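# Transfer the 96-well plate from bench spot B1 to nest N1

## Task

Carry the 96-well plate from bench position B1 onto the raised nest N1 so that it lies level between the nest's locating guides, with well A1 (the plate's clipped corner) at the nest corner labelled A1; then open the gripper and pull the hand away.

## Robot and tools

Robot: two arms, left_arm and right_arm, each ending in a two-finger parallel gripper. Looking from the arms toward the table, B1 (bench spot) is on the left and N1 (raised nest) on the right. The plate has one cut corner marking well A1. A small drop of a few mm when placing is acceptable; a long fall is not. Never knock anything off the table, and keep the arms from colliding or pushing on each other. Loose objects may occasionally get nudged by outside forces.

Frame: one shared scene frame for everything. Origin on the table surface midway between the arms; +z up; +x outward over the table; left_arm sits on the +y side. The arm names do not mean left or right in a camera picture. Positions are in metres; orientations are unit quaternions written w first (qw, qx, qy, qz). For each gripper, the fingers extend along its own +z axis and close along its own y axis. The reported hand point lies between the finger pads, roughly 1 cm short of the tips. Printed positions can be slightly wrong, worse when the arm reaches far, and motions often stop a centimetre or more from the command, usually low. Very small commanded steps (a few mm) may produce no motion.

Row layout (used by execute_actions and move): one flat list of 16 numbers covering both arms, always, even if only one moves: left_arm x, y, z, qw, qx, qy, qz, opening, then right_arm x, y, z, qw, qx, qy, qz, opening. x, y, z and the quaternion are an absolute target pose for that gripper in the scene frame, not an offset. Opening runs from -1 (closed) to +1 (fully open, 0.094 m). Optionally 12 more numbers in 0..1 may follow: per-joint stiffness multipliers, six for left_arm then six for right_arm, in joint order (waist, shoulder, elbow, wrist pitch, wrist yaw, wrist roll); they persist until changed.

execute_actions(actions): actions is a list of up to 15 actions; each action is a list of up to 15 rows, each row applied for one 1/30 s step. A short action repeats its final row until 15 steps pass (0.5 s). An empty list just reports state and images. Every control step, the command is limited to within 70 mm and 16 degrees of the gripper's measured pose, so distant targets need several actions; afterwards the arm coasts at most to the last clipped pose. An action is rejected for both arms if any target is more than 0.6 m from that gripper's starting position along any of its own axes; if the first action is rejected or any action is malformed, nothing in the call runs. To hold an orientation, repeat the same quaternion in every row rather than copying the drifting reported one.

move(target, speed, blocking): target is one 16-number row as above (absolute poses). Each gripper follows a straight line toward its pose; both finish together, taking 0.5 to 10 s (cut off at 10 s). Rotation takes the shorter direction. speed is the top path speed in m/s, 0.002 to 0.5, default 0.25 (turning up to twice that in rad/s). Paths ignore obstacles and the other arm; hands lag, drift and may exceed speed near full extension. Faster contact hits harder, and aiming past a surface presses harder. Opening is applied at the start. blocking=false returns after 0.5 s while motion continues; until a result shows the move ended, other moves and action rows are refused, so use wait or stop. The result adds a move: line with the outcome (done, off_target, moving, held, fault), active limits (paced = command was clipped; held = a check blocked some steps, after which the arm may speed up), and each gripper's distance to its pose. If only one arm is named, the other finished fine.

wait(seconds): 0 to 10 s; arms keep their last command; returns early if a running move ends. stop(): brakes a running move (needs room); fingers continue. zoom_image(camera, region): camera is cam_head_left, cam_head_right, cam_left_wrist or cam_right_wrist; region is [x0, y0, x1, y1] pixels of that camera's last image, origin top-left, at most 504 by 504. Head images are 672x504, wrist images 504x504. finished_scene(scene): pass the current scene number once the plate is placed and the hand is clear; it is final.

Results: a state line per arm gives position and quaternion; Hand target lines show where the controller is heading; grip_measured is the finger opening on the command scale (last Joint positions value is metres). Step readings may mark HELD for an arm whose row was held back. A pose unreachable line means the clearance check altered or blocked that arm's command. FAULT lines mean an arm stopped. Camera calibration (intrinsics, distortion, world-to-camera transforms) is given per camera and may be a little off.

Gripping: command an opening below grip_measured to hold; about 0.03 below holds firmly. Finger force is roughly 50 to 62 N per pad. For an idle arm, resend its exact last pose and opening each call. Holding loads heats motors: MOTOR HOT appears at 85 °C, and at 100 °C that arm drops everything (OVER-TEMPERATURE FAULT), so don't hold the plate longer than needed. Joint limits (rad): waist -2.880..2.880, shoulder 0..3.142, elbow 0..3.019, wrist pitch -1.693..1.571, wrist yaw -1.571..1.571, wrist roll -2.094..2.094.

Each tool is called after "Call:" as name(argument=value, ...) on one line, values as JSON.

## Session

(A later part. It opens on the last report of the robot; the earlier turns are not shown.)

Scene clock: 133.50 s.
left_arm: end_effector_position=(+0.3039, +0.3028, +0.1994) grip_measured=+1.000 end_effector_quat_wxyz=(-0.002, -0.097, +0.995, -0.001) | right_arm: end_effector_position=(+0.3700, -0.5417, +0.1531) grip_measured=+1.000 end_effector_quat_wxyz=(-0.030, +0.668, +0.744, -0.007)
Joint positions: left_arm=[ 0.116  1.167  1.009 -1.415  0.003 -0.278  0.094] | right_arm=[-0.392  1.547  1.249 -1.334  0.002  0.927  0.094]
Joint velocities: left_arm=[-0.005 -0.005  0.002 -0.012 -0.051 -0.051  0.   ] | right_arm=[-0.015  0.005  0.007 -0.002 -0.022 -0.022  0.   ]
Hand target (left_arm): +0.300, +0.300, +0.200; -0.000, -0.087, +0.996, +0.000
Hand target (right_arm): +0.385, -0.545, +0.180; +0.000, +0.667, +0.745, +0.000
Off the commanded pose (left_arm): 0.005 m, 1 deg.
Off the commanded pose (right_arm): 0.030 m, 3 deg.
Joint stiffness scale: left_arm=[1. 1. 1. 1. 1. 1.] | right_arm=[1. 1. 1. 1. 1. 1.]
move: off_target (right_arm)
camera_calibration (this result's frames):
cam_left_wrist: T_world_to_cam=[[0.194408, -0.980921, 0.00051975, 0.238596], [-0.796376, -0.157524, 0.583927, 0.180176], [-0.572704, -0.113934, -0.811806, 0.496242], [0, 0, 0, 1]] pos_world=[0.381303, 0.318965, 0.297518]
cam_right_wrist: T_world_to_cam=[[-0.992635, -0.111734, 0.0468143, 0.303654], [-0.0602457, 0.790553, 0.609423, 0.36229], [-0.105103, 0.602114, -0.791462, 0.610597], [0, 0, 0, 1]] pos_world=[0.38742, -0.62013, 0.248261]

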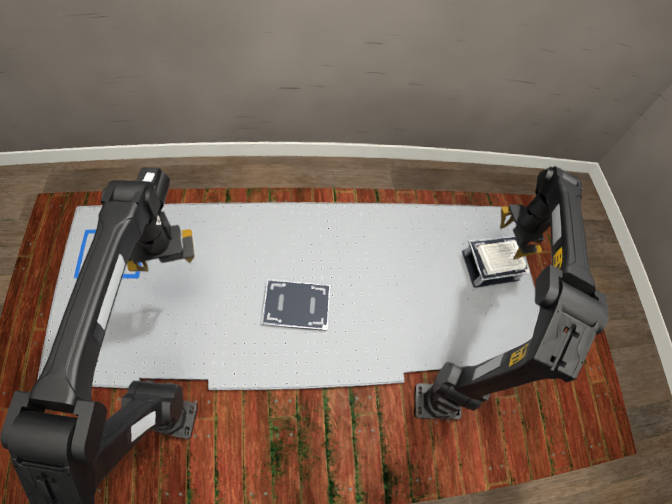

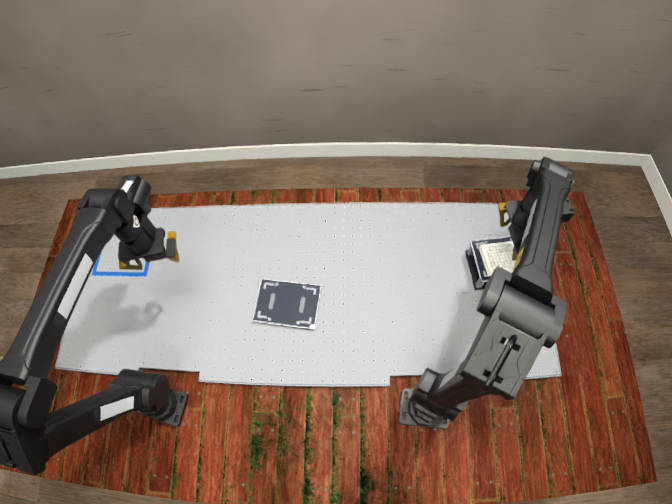

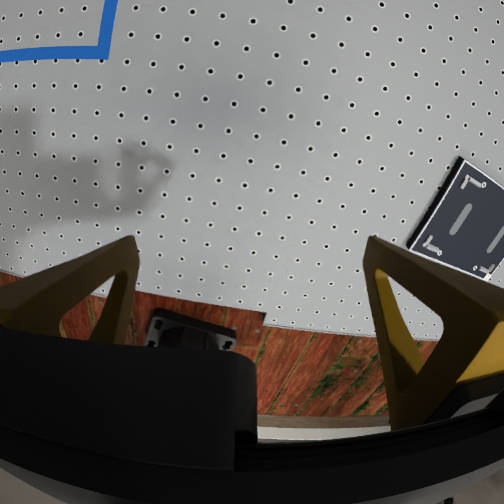

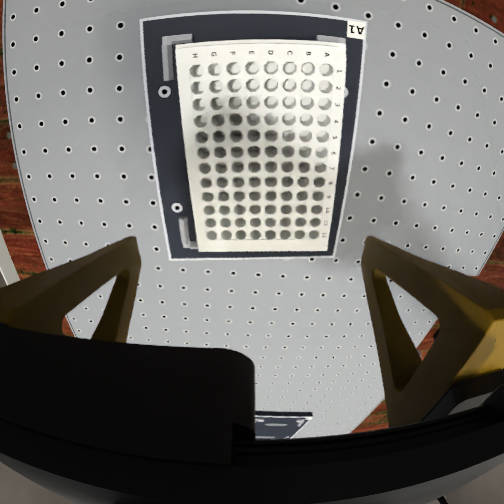

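Call:
move(target=[0.3,0.3,0.2,0,-0.087,0.996,0,1,0.358,-0.548,0.10,0,0.667,0.745,0,1], speed=0.05)

Call:
move(target=[0.3,0.3,0.2,0,-0.087,0.996,0,1,0.359,-0.548,0.079,0,0.667,0.745,0,1], speed=0.03)

Call:
move(target=[0.3,0.3,0.2,0,-0.087,0.996,0,1,0.394,-0.545,0.096,0,0.667,0.745,0,1], speed=0.015)

Scene clock: 138.67 s.
left_arm: end_effector_position=(+0.3039, +0.3028, +0.1994) grip_measured=+1.000 end_effector_quat_wxyz=(-0.002, -0.097, +0.995, -0.001) | right_arm: end_effector_position=(+0.3570, -0.5408, +0.0972) grip_measured=+1.000 end_effector_quat_wxyz=(-0.009, +0.666, +0.746, -0.003)
Joint positions: left_arm=[ 0.116  1.167  1.009 -1.415  0.003 -0.278  0.094] | right_arm=[-0.406  1.547  1.093 -1.135  0.002  0.908  0.094]
Joint velocities: left_arm=[-0.005 -0.015 -0.017  0.002 -0.037  0.037  0.   ] | right_arm=[ 0.005 -0.005 -0.007  0.007 -0.022 -0.022  0.   ]
Hand target (left_arm): +0.300, +0.300, +0.200; -0.000, -0.087, +0.996, +0.000
Hand target (right_arm): +0.357, -0.547, +0.100; -0.000, +0.667, +0.745, -0.000
Off the commanded pose (left_arm): 0.005 m, 1 deg.
Off the commanded pose (right_arm): 0.008 m, 1 deg.
Joint stiffness scale: left_arm=[1. 1. 1. 1. 1. 1.] | right_arm=[1. 1. 1. 1. 1. 1.]
move: done
camera_calibration (this result's frames):
cam_left_wrist: T_world_to_cam=[[0.194408, -0.980921, 0.00051975, 0.238596], [-0.796376, -0.157524, 0.583927, 0.180176], [-0.572704, -0.113934, -0.811806, 0.496242], [0, 0, 0, 1]] pos_world=[0.381303, 0.318965, 0.297518]
cam_right_wrist: T_world_to_cam=[[-0.993204, -0.115637, 0.0131999, 0.294764], [-0.0856332, 0.802853, 0.589995, 0.412485], [-0.0788225, 0.584854, -0.807299, 0.547248], [0, 0, 0, 1]] pos_world=[0.371219, -0.61714, 0.194538]

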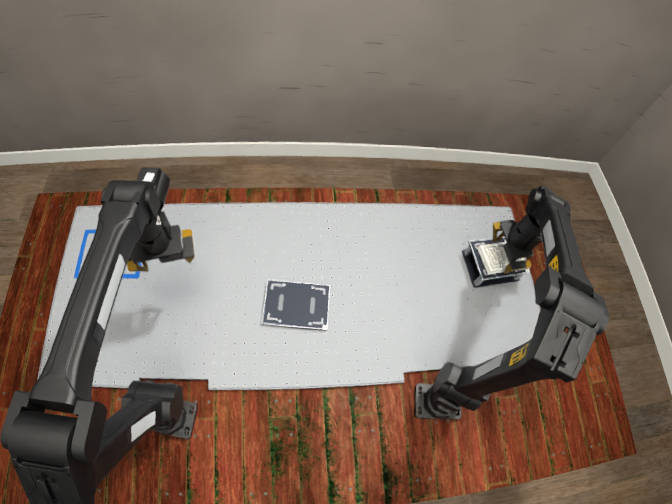

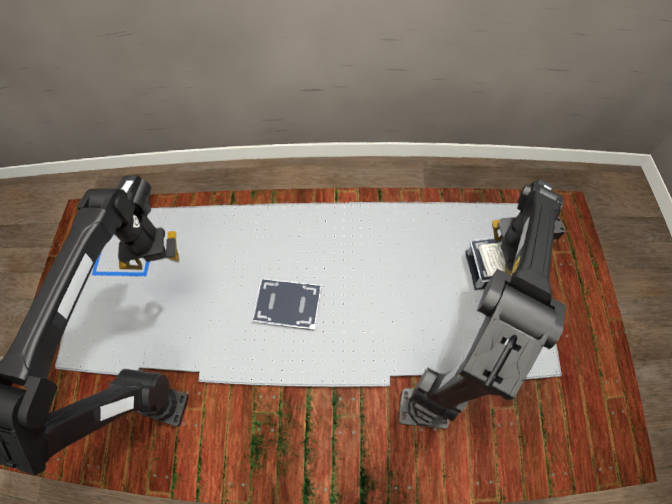

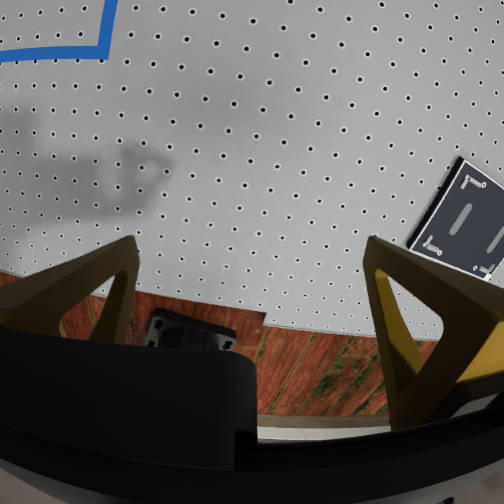

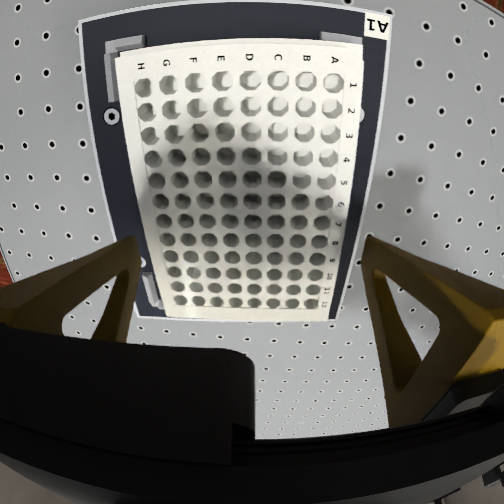

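Scene clock: 139.63 s.
left_arm: end_effector_position=(+0.3039, +0.3028, +0.1994) grip_measured=+1.000 end_effector_quat_wxyz=(-0.002, -0.097, +0.995, -0.001) | right_arm: end_effector_position=(+0.3593, -0.5423, +0.0819) grip_measured=+1.000 end_effector_quat_wxyz=(-0.001, +0.666, +0.746, -0.001)
Joint positions: left_arm=[ 0.116  1.167  1.009 -1.415  0.003 -0.278  0.094] | right_arm=[-0.406  1.564  1.067 -1.078  0.002  0.908  0.094]
Joint velocities: left_arm=[ 0.005 -0.015  0.012 -0.022  0.007  0.066  0.   ] | right_arm=[ 0.005 -0.005  0.002  0.022  0.022  0.066  0.   ]
Hand target (left_arm): +0.300, +0.300, +0.200; -0.000, -0.087, +0.996, +0.000
Hand target (right_arm): +0.359, -0.548, +0.079; -0.000, +0.667, +0.745, +0.000
Off the commanded pose (left_arm): 0.005 m, 1 deg.
Off the commanded pose (right_arm): 0.006 m, 0 deg.
Joint stiffness scale: left_arm=[1. 1. 1. 1. 1. 1.] | right_arm=[1. 1. 1. 1. 1. 1.]
move: done
camera_calibration (this result's frames):
cam_left_wrist: T_world_to_cam=[[0.194408, -0.980921, 0.00051975, 0.238596], [-0.796376, -0.157524, 0.583927, 0.180176], [-0.572704, -0.113934, -0.811806, 0.496242], [0, 0, 0, 1]] pos_world=[0.381303, 0.318965, 0.297518]
cam_right_wrist: T_world_to_cam=[[-0.993298, -0.115579, 0.000911561, 0.298187], [-0.0934431, 0.807653, 0.582206, 0.428917], [-0.0680269, 0.578219, -0.813041, 0.528899], [0, 0, 0, 1]] pos_world=[0.372247, -0.617772, 0.180026]

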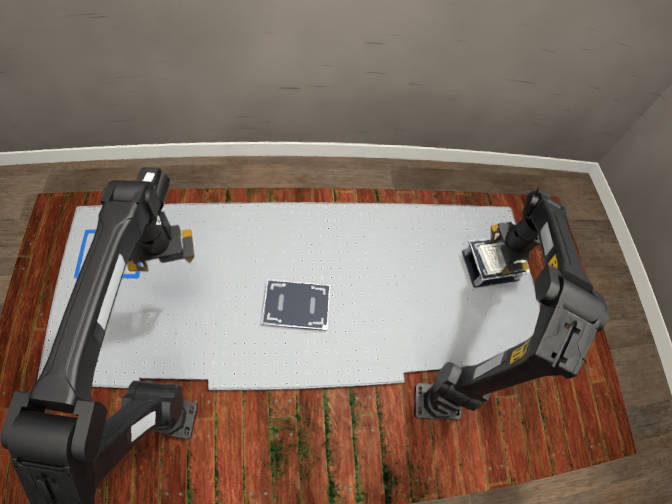

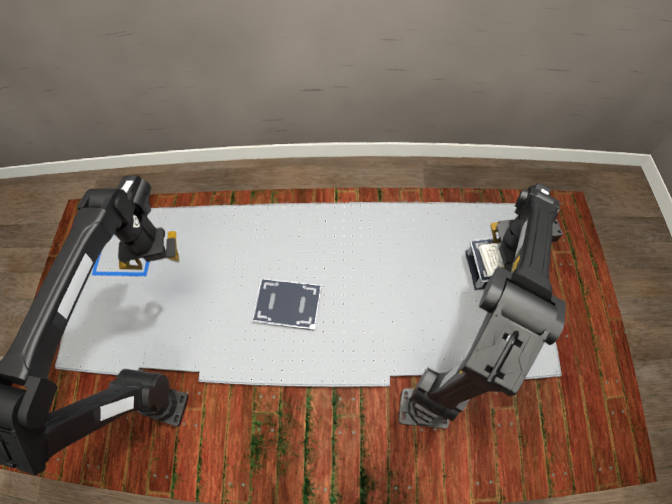

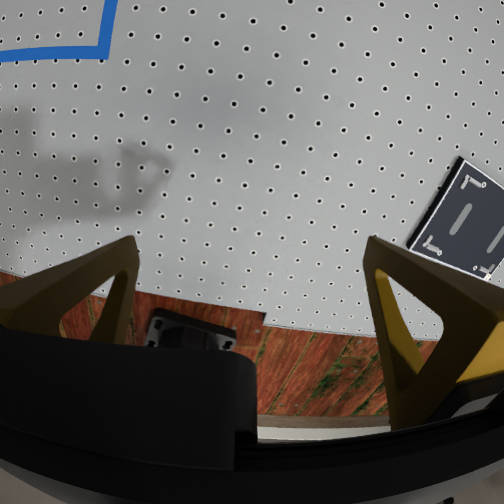

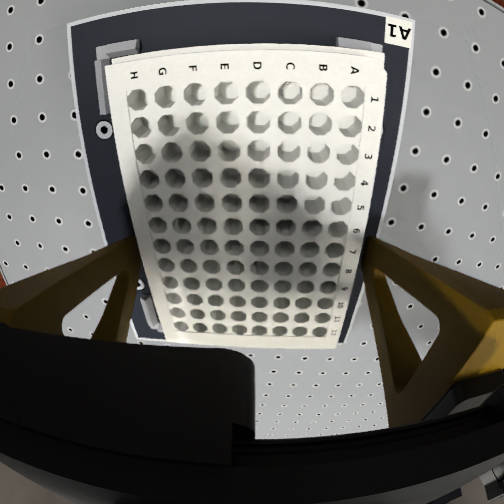

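Scene clock: 142.37 s.
left_arm: end_effector_position=(+0.3039, +0.3028, +0.1994) grip_measured=+1.000 end_effector_quat_wxyz=(-0.002, -0.097, +0.995, -0.001) | right_arm: end_effector_position=(+0.3699, -0.5409, +0.0812) grip_measured=+1.000 end_effector_quat_wxyz=(-0.021, +0.669, +0.743, -0.005)
Joint positions: left_arm=[ 0.116  1.167  1.009 -1.415  0.003 -0.278  0.094] | right_arm=[-0.39   1.608  1.118 -1.123  0.002  0.932  0.094]
Joint velocities: left_arm=[ 0.024 -0.005 -0.002 -0.007 -0.051  0.007  0.   ] | right_arm=[-0.005 -0.015 -0.007  0.002  0.007 -0.022  0.   ]
Hand target (left_arm): +0.300, +0.300, +0.200; -0.000, -0.087, +0.996, +0.000
Hand target (right_arm): +0.393, -0.545, +0.096; +0.001, +0.667, +0.745, +0.000
Off the commanded pose (left_arm): 0.005 m, 1 deg.
Off the commanded pose (right_arm): 0.029 m, 2 deg.
Joint stiffness scale: left_arm=[1. 1. 1. 1. 1. 1.] | right_arm=[1. 1. 1. 1. 1. 1.]
move: off_target (right_arm)
camera_calibration (this result's frames):
cam_left_wrist: T_world_to_cam=[[0.194408, -0.980921, 0.00051975, 0.238596], [-0.796376, -0.157524, 0.583927, 0.180176], [-0.572704, -0.113934, -0.811806, 0.496242], [0, 0, 0, 1]] pos_world=[0.381303, 0.318965, 0.297518]
cam_right_wrist: T_world_to_cam=[[-0.993681, -0.107566, 0.0320605, 0.310858], [-0.0668657, 0.796719, 0.600639, 0.411987], [-0.0901517, 0.5947, -0.798877, 0.544196], [0, 0, 0, 1]] pos_world=[0.385501, -0.618434, 0.177324]

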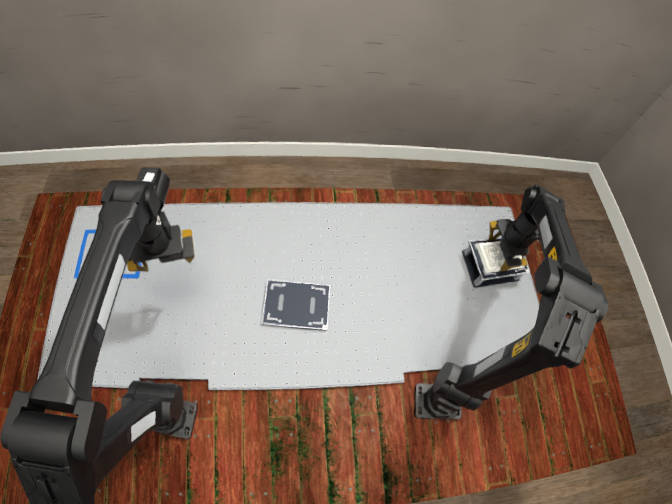

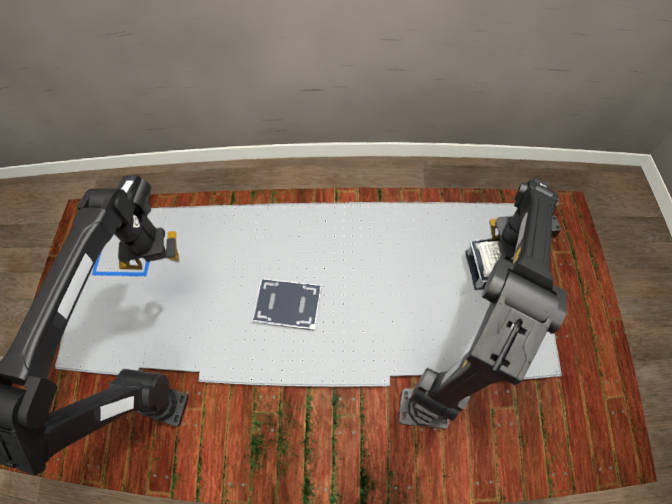

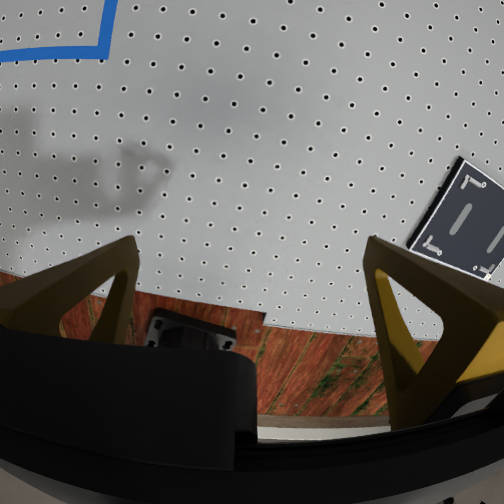

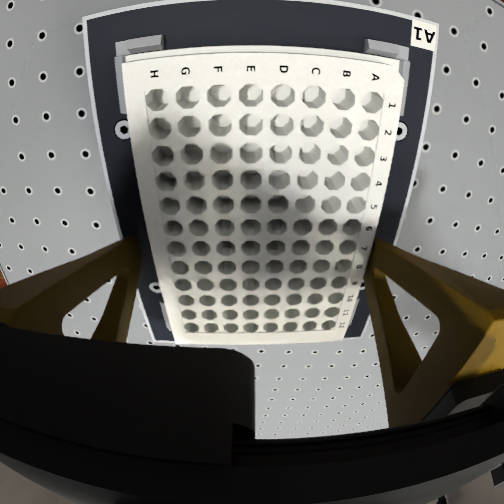

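Both side locators visible now. Lift.

Call:
move(target=[0.3,0.3,0.2,0,-0.087,0.996,0,1,0.386,-0.545,0.18,0,0.667,0.745,0,1], speed=0.05)

Call:
zoom_image(camera="cam_right_wrist", region=[100, 0, 400, 300])

Call:
zoom_image(camera="cam_head_left", region=[450, 210, 570, 300])

Scene clock: 147.87 s.
left_arm: end_effector_position=(+0.3039, +0.3028, +0.1994) grip_measured=+1.000 end_effector_quat_wxyz=(-0.002, -0.097, +0.995, -0.001) | right_arm: end_effector_position=(+0.3717, -0.5420, +0.1525) grip_measured=+1.000 end_effector_quat_wxyz=(-0.030, +0.669, +0.742, -0.007)
Joint positions: left_arm=[ 0.116  1.167  1.009 -1.415  0.003 -0.278  0.094] | right_arm=[-0.39   1.553  1.254 -1.334  0.002  0.932  0.094]
Joint velocities: left_arm=[-0.005 -0.005 -0.012  0.012  0.066 -0.037  0.   ] | right_arm=[-0.015 -0.015  0.002 -0.017 -0.081  0.037  0.   ]
Hand target (left_arm): +0.300, +0.300, +0.200; -0.000, -0.087, +0.996, +0.000
Hand target (right_arm): +0.387, -0.546, +0.180; +0.000, +0.667, +0.745, +0.000
Off the commanded pose (left_arm): 0.005 m, 1 deg.
Off the commanded pose (right_arm): 0.031 m, 4 deg.
Joint stiffness scale: left_arm=[1. 1. 1. 1. 1. 1.] | right_arm=[1. 1. 1. 1. 1. 1.]
move: off_target (right_arm)
camera_calibration (this result's frames):
cam_left_wrist: T_world_to_cam=[[0.194408, -0.980921, 0.00051975, 0.238596], [-0.796376, -0.157524, 0.583927, 0.180176], [-0.572704, -0.113934, -0.811806, 0.496242], [0, 0, 0, 1]] pos_world=[0.381303, 0.318965, 0.297518]
cam_right_wrist: T_world_to_cam=[[-0.992971, -0.107988, 0.0484498, 0.307196], [-0.0562412, 0.790673, 0.60965, 0.361513], [-0.104143, 0.60264, -0.791189, 0.610378], [0, 0, 0, 1]] pos_world=[0.388935, -0.620503, 0.247644]

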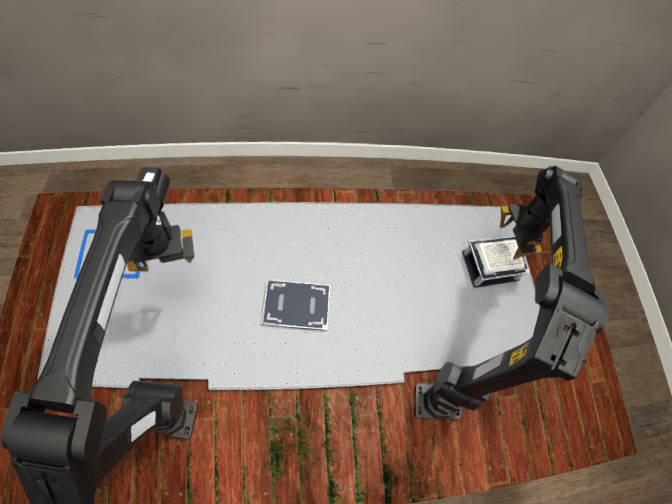

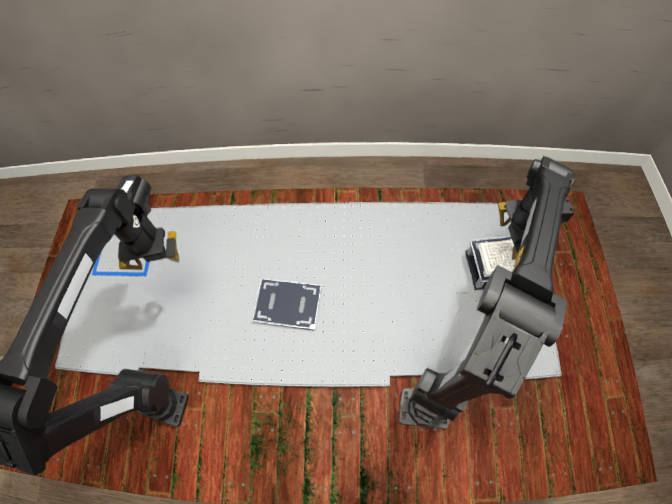

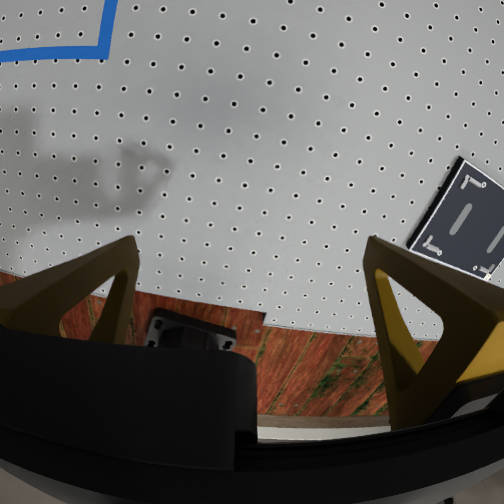

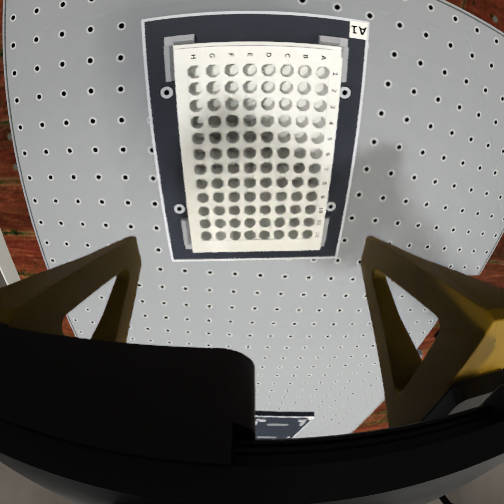

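Region (100, 0, 400, 300) of cam_right_wrist's 504x504 image, scaled by 1.680, with more detail than that image has.

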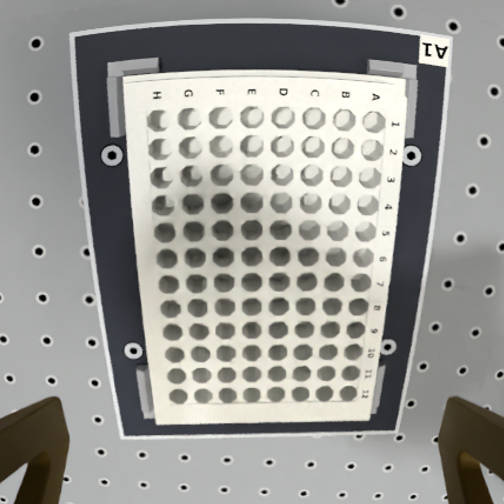

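Region (450, 210, 570, 300) of cam_head_left's 672x504 image, scaled by 4.200, with more detail than that image has; it fills the top 378 rows of this view, and the rest is white.

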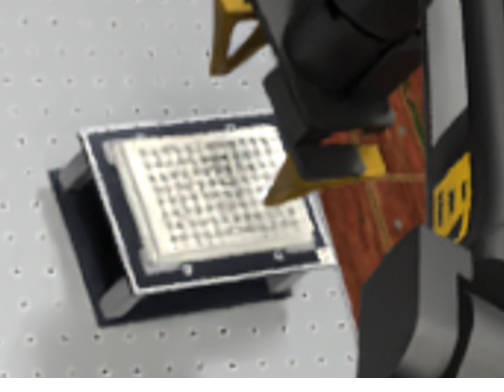

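Call:
move(target=[0.3,0.3,0.2,0,-0.087,0.996,0,1,0.33,-0.33,0.2,0,0.667,0.745,0,1])

Call:
zoom_image(camera="cam_head_right", region=[455, 225, 555, 300])

Call:
zoom_image(camera="cam_head_left", region=[450, 225, 550, 300])

Scene clock: 151.97 s.
left_arm: end_effector_position=(+0.3039, +0.3028, +0.1994) grip_measured=+1.000 end_effector_quat_wxyz=(-0.002, -0.097, +0.995, -0.001) | right_arm: end_effector_position=(+0.3346, -0.3307, +0.1973) grip_measured=+1.000 end_effector_quat_wxyz=(+0.003, +0.662, +0.749, -0.003)
Joint positions: left_arm=[ 0.116  1.167  1.009 -1.415  0.003 -0.278  0.094] | right_arm=[ 0.121  1.227  1.051 -1.393  0.008  1.423  0.094]
Joint velocities: left_arm=[ 0.015 -0.024 -0.022 -0.022 -0.066  0.022  0.   ] | right_arm=[-0.015 -0.024  0.012  0.007  0.037  0.066  0.   ]
Hand target (left_arm): +0.300, +0.300, +0.200; -0.000, -0.087, +0.996, +0.000
Hand target (right_arm): +0.333, -0.331, +0.201; +0.005, +0.667, +0.745, -0.002
Off the commanded pose (left_arm): 0.005 m, 1 deg.
Off the commanded pose (right_arm): 0.005 m, 1 deg.
Joint stiffness scale: left_arm=[1. 1. 1. 1. 1. 1.] | right_arm=[1. 1. 1. 1. 1. 1.]
move: done
camera_calibration (this result's frames):
cam_left_wrist: T_world_to_cam=[[0.194408, -0.980921, 0.00051975, 0.238596], [-0.796376, -0.157524, 0.583927, 0.180176], [-0.572704, -0.113934, -0.811806, 0.496242], [0, 0, 0, 1]] pos_world=[0.381303, 0.318965, 0.297518]
cam_right_wrist: T_world_to_cam=[[-0.991854, -0.127332, -0.00353093, 0.294518], [-0.106213, 0.811405, 0.574753, 0.195452], [-0.0703196, 0.570446, -0.818319, 0.497965], [0, 0, 0, 1]] pos_world=[0.347895, -0.405151, 0.296198]

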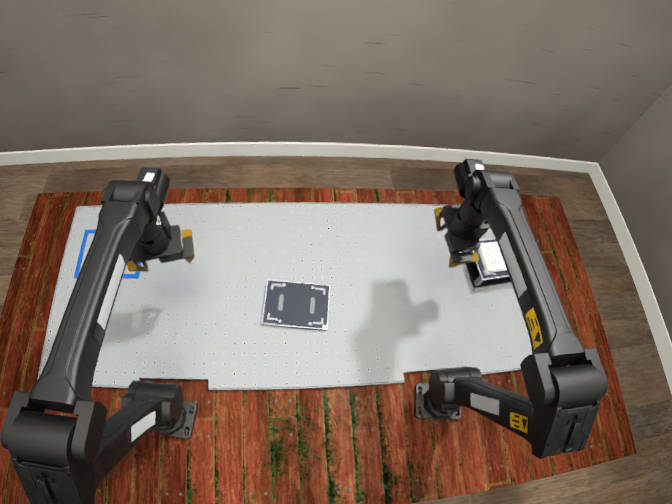

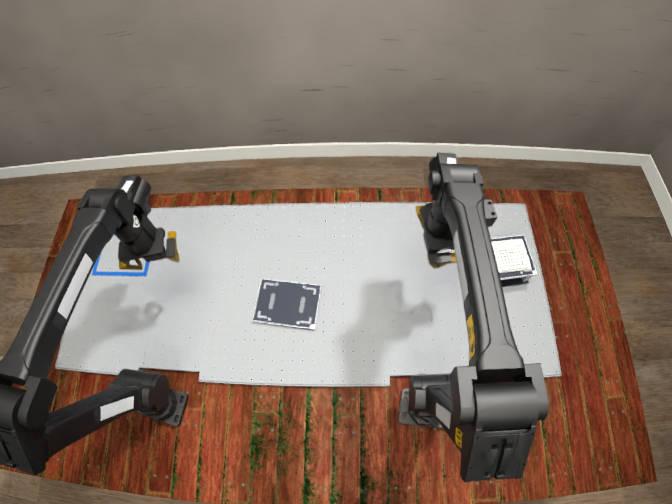

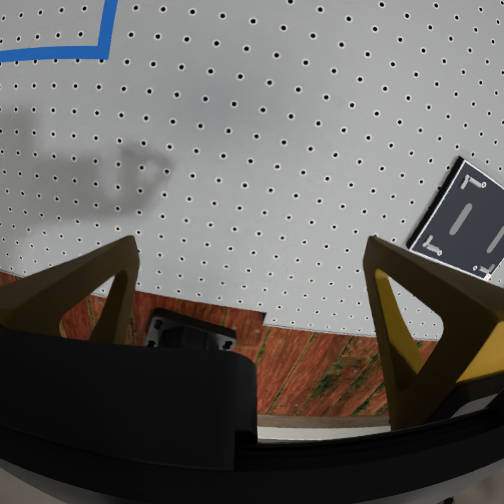

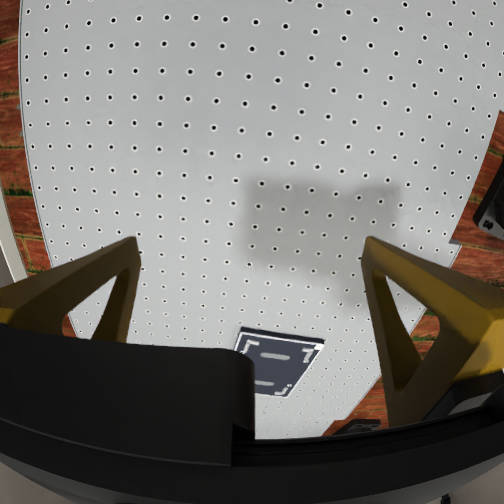

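Region (455, 225, 555, 300) of cam_head_right's 672x504 image, scaled by 5.040, with more detail than that image has; it fills the top 378 rows of this view, and the rest is white.

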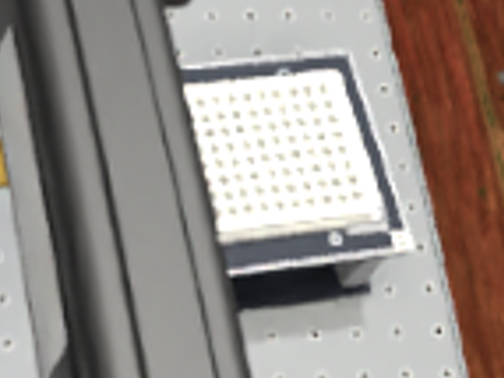

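Region (450, 225, 550, 300) of cam_head_left's 672x504 image, scaled by 5.040, with more detail than that image has; it fills the top 378 rows of this view, and the rest is white.

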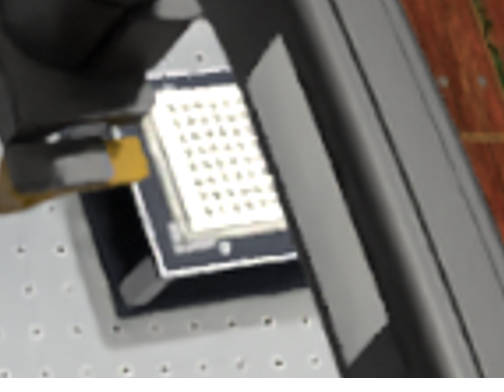

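Call:
move(target=[0.3,0.3,0.2,0,-0.087,0.996,0,1,0.31,-0.49,0.18,0,-0.087,0.996,0,1])

Call:
zoom_image(camera="cam_right_wrist", region=[150, 0, 504, 250])

Scene clock: 158.47 s.
left_arm: end_effector_position=(+0.3039, +0.3028, +0.1994) grip_measured=+1.000 end_effector_quat_wxyz=(-0.002, -0.097, +0.995, -0.001) | right_arm: end_effector_position=(+0.2995, -0.4800, +0.1730) grip_measured=+1.000 end_effector_quat_wxyz=(-0.014, -0.086, +0.996, +0.011)
Joint positions: left_arm=[ 0.116  1.167  1.009 -1.415  0.003 -0.278  0.094] | right_arm=[-0.344  1.279  1.03  -1.358 -0.004 -0.663  0.094]
Joint velocities: left_arm=[-0.024 -0.015 -0.002 -0.012 -0.051  0.022  0.   ] | right_arm=[-0.005 -0.005 -0.012 -0.007 -0.022  0.007  0.   ]
Hand target (left_arm): +0.300, +0.300, +0.200; -0.000, -0.087, +0.996, +0.000
Hand target (right_arm): +0.308, -0.489, +0.180; -0.002, -0.087, +0.996, +0.005
Off the commanded pose (left_arm): 0.005 m, 1 deg.
Off the commanded pose (right_arm): 0.016 m, 2 deg.
Joint stiffness scale: left_arm=[1. 1. 1. 1. 1. 1.] | right_arm=[1. 1. 1. 1. 1. 1.]
move: off_target (right_arm)
camera_calibration (this result's frames):
cam_left_wrist: T_world_to_cam=[[0.194408, -0.980921, 0.00051975, 0.238596], [-0.796376, -0.157524, 0.583927, 0.180176], [-0.572704, -0.113934, -0.811806, 0.496242], [0, 0, 0, 1]] pos_world=[0.381303, 0.318965, 0.297518]
cam_right_wrist: T_world_to_cam=[[0.17553, -0.98407, -0.0281878, -0.516033], [-0.782362, -0.156817, 0.602759, 0.0598294], [-0.597577, -0.0837494, -0.797426, 0.401042], [0, 0, 0, 1]] pos_world=[0.377042, -0.464844, 0.269193]

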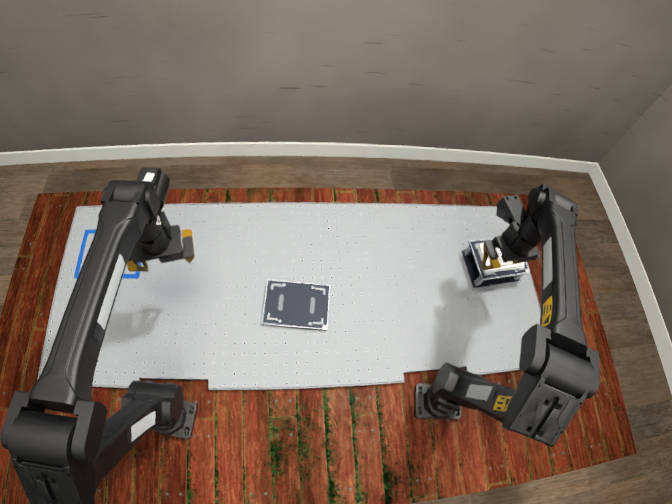

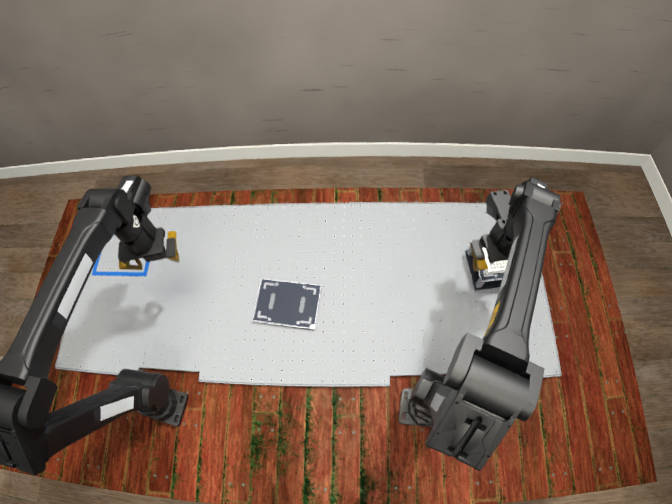

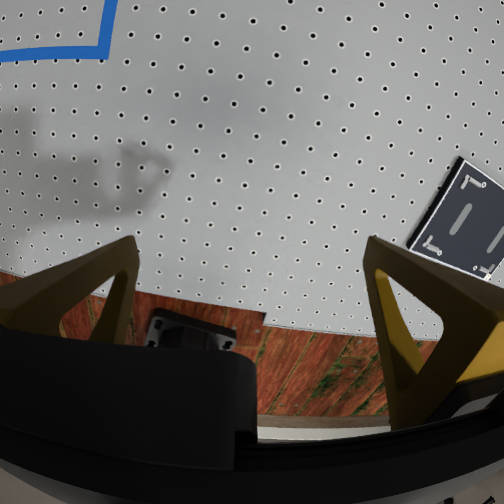

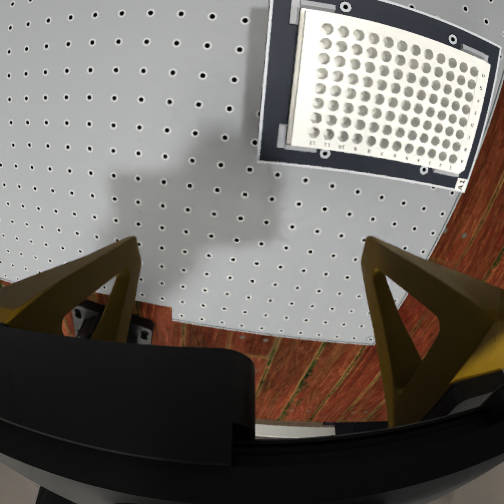

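Region (150, 0, 504, 250) of cam_right_wrist's 504x504 image, scaled by 1.424, with more detail than that image has; it fills the top 356 rows of this view, and the rest is white.

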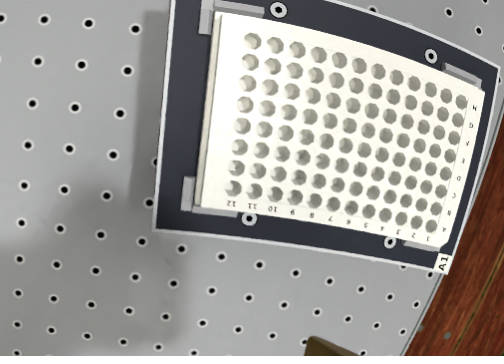

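Seated.

Call:
finished_scene(scene=1)

The scene is finished: the task was done.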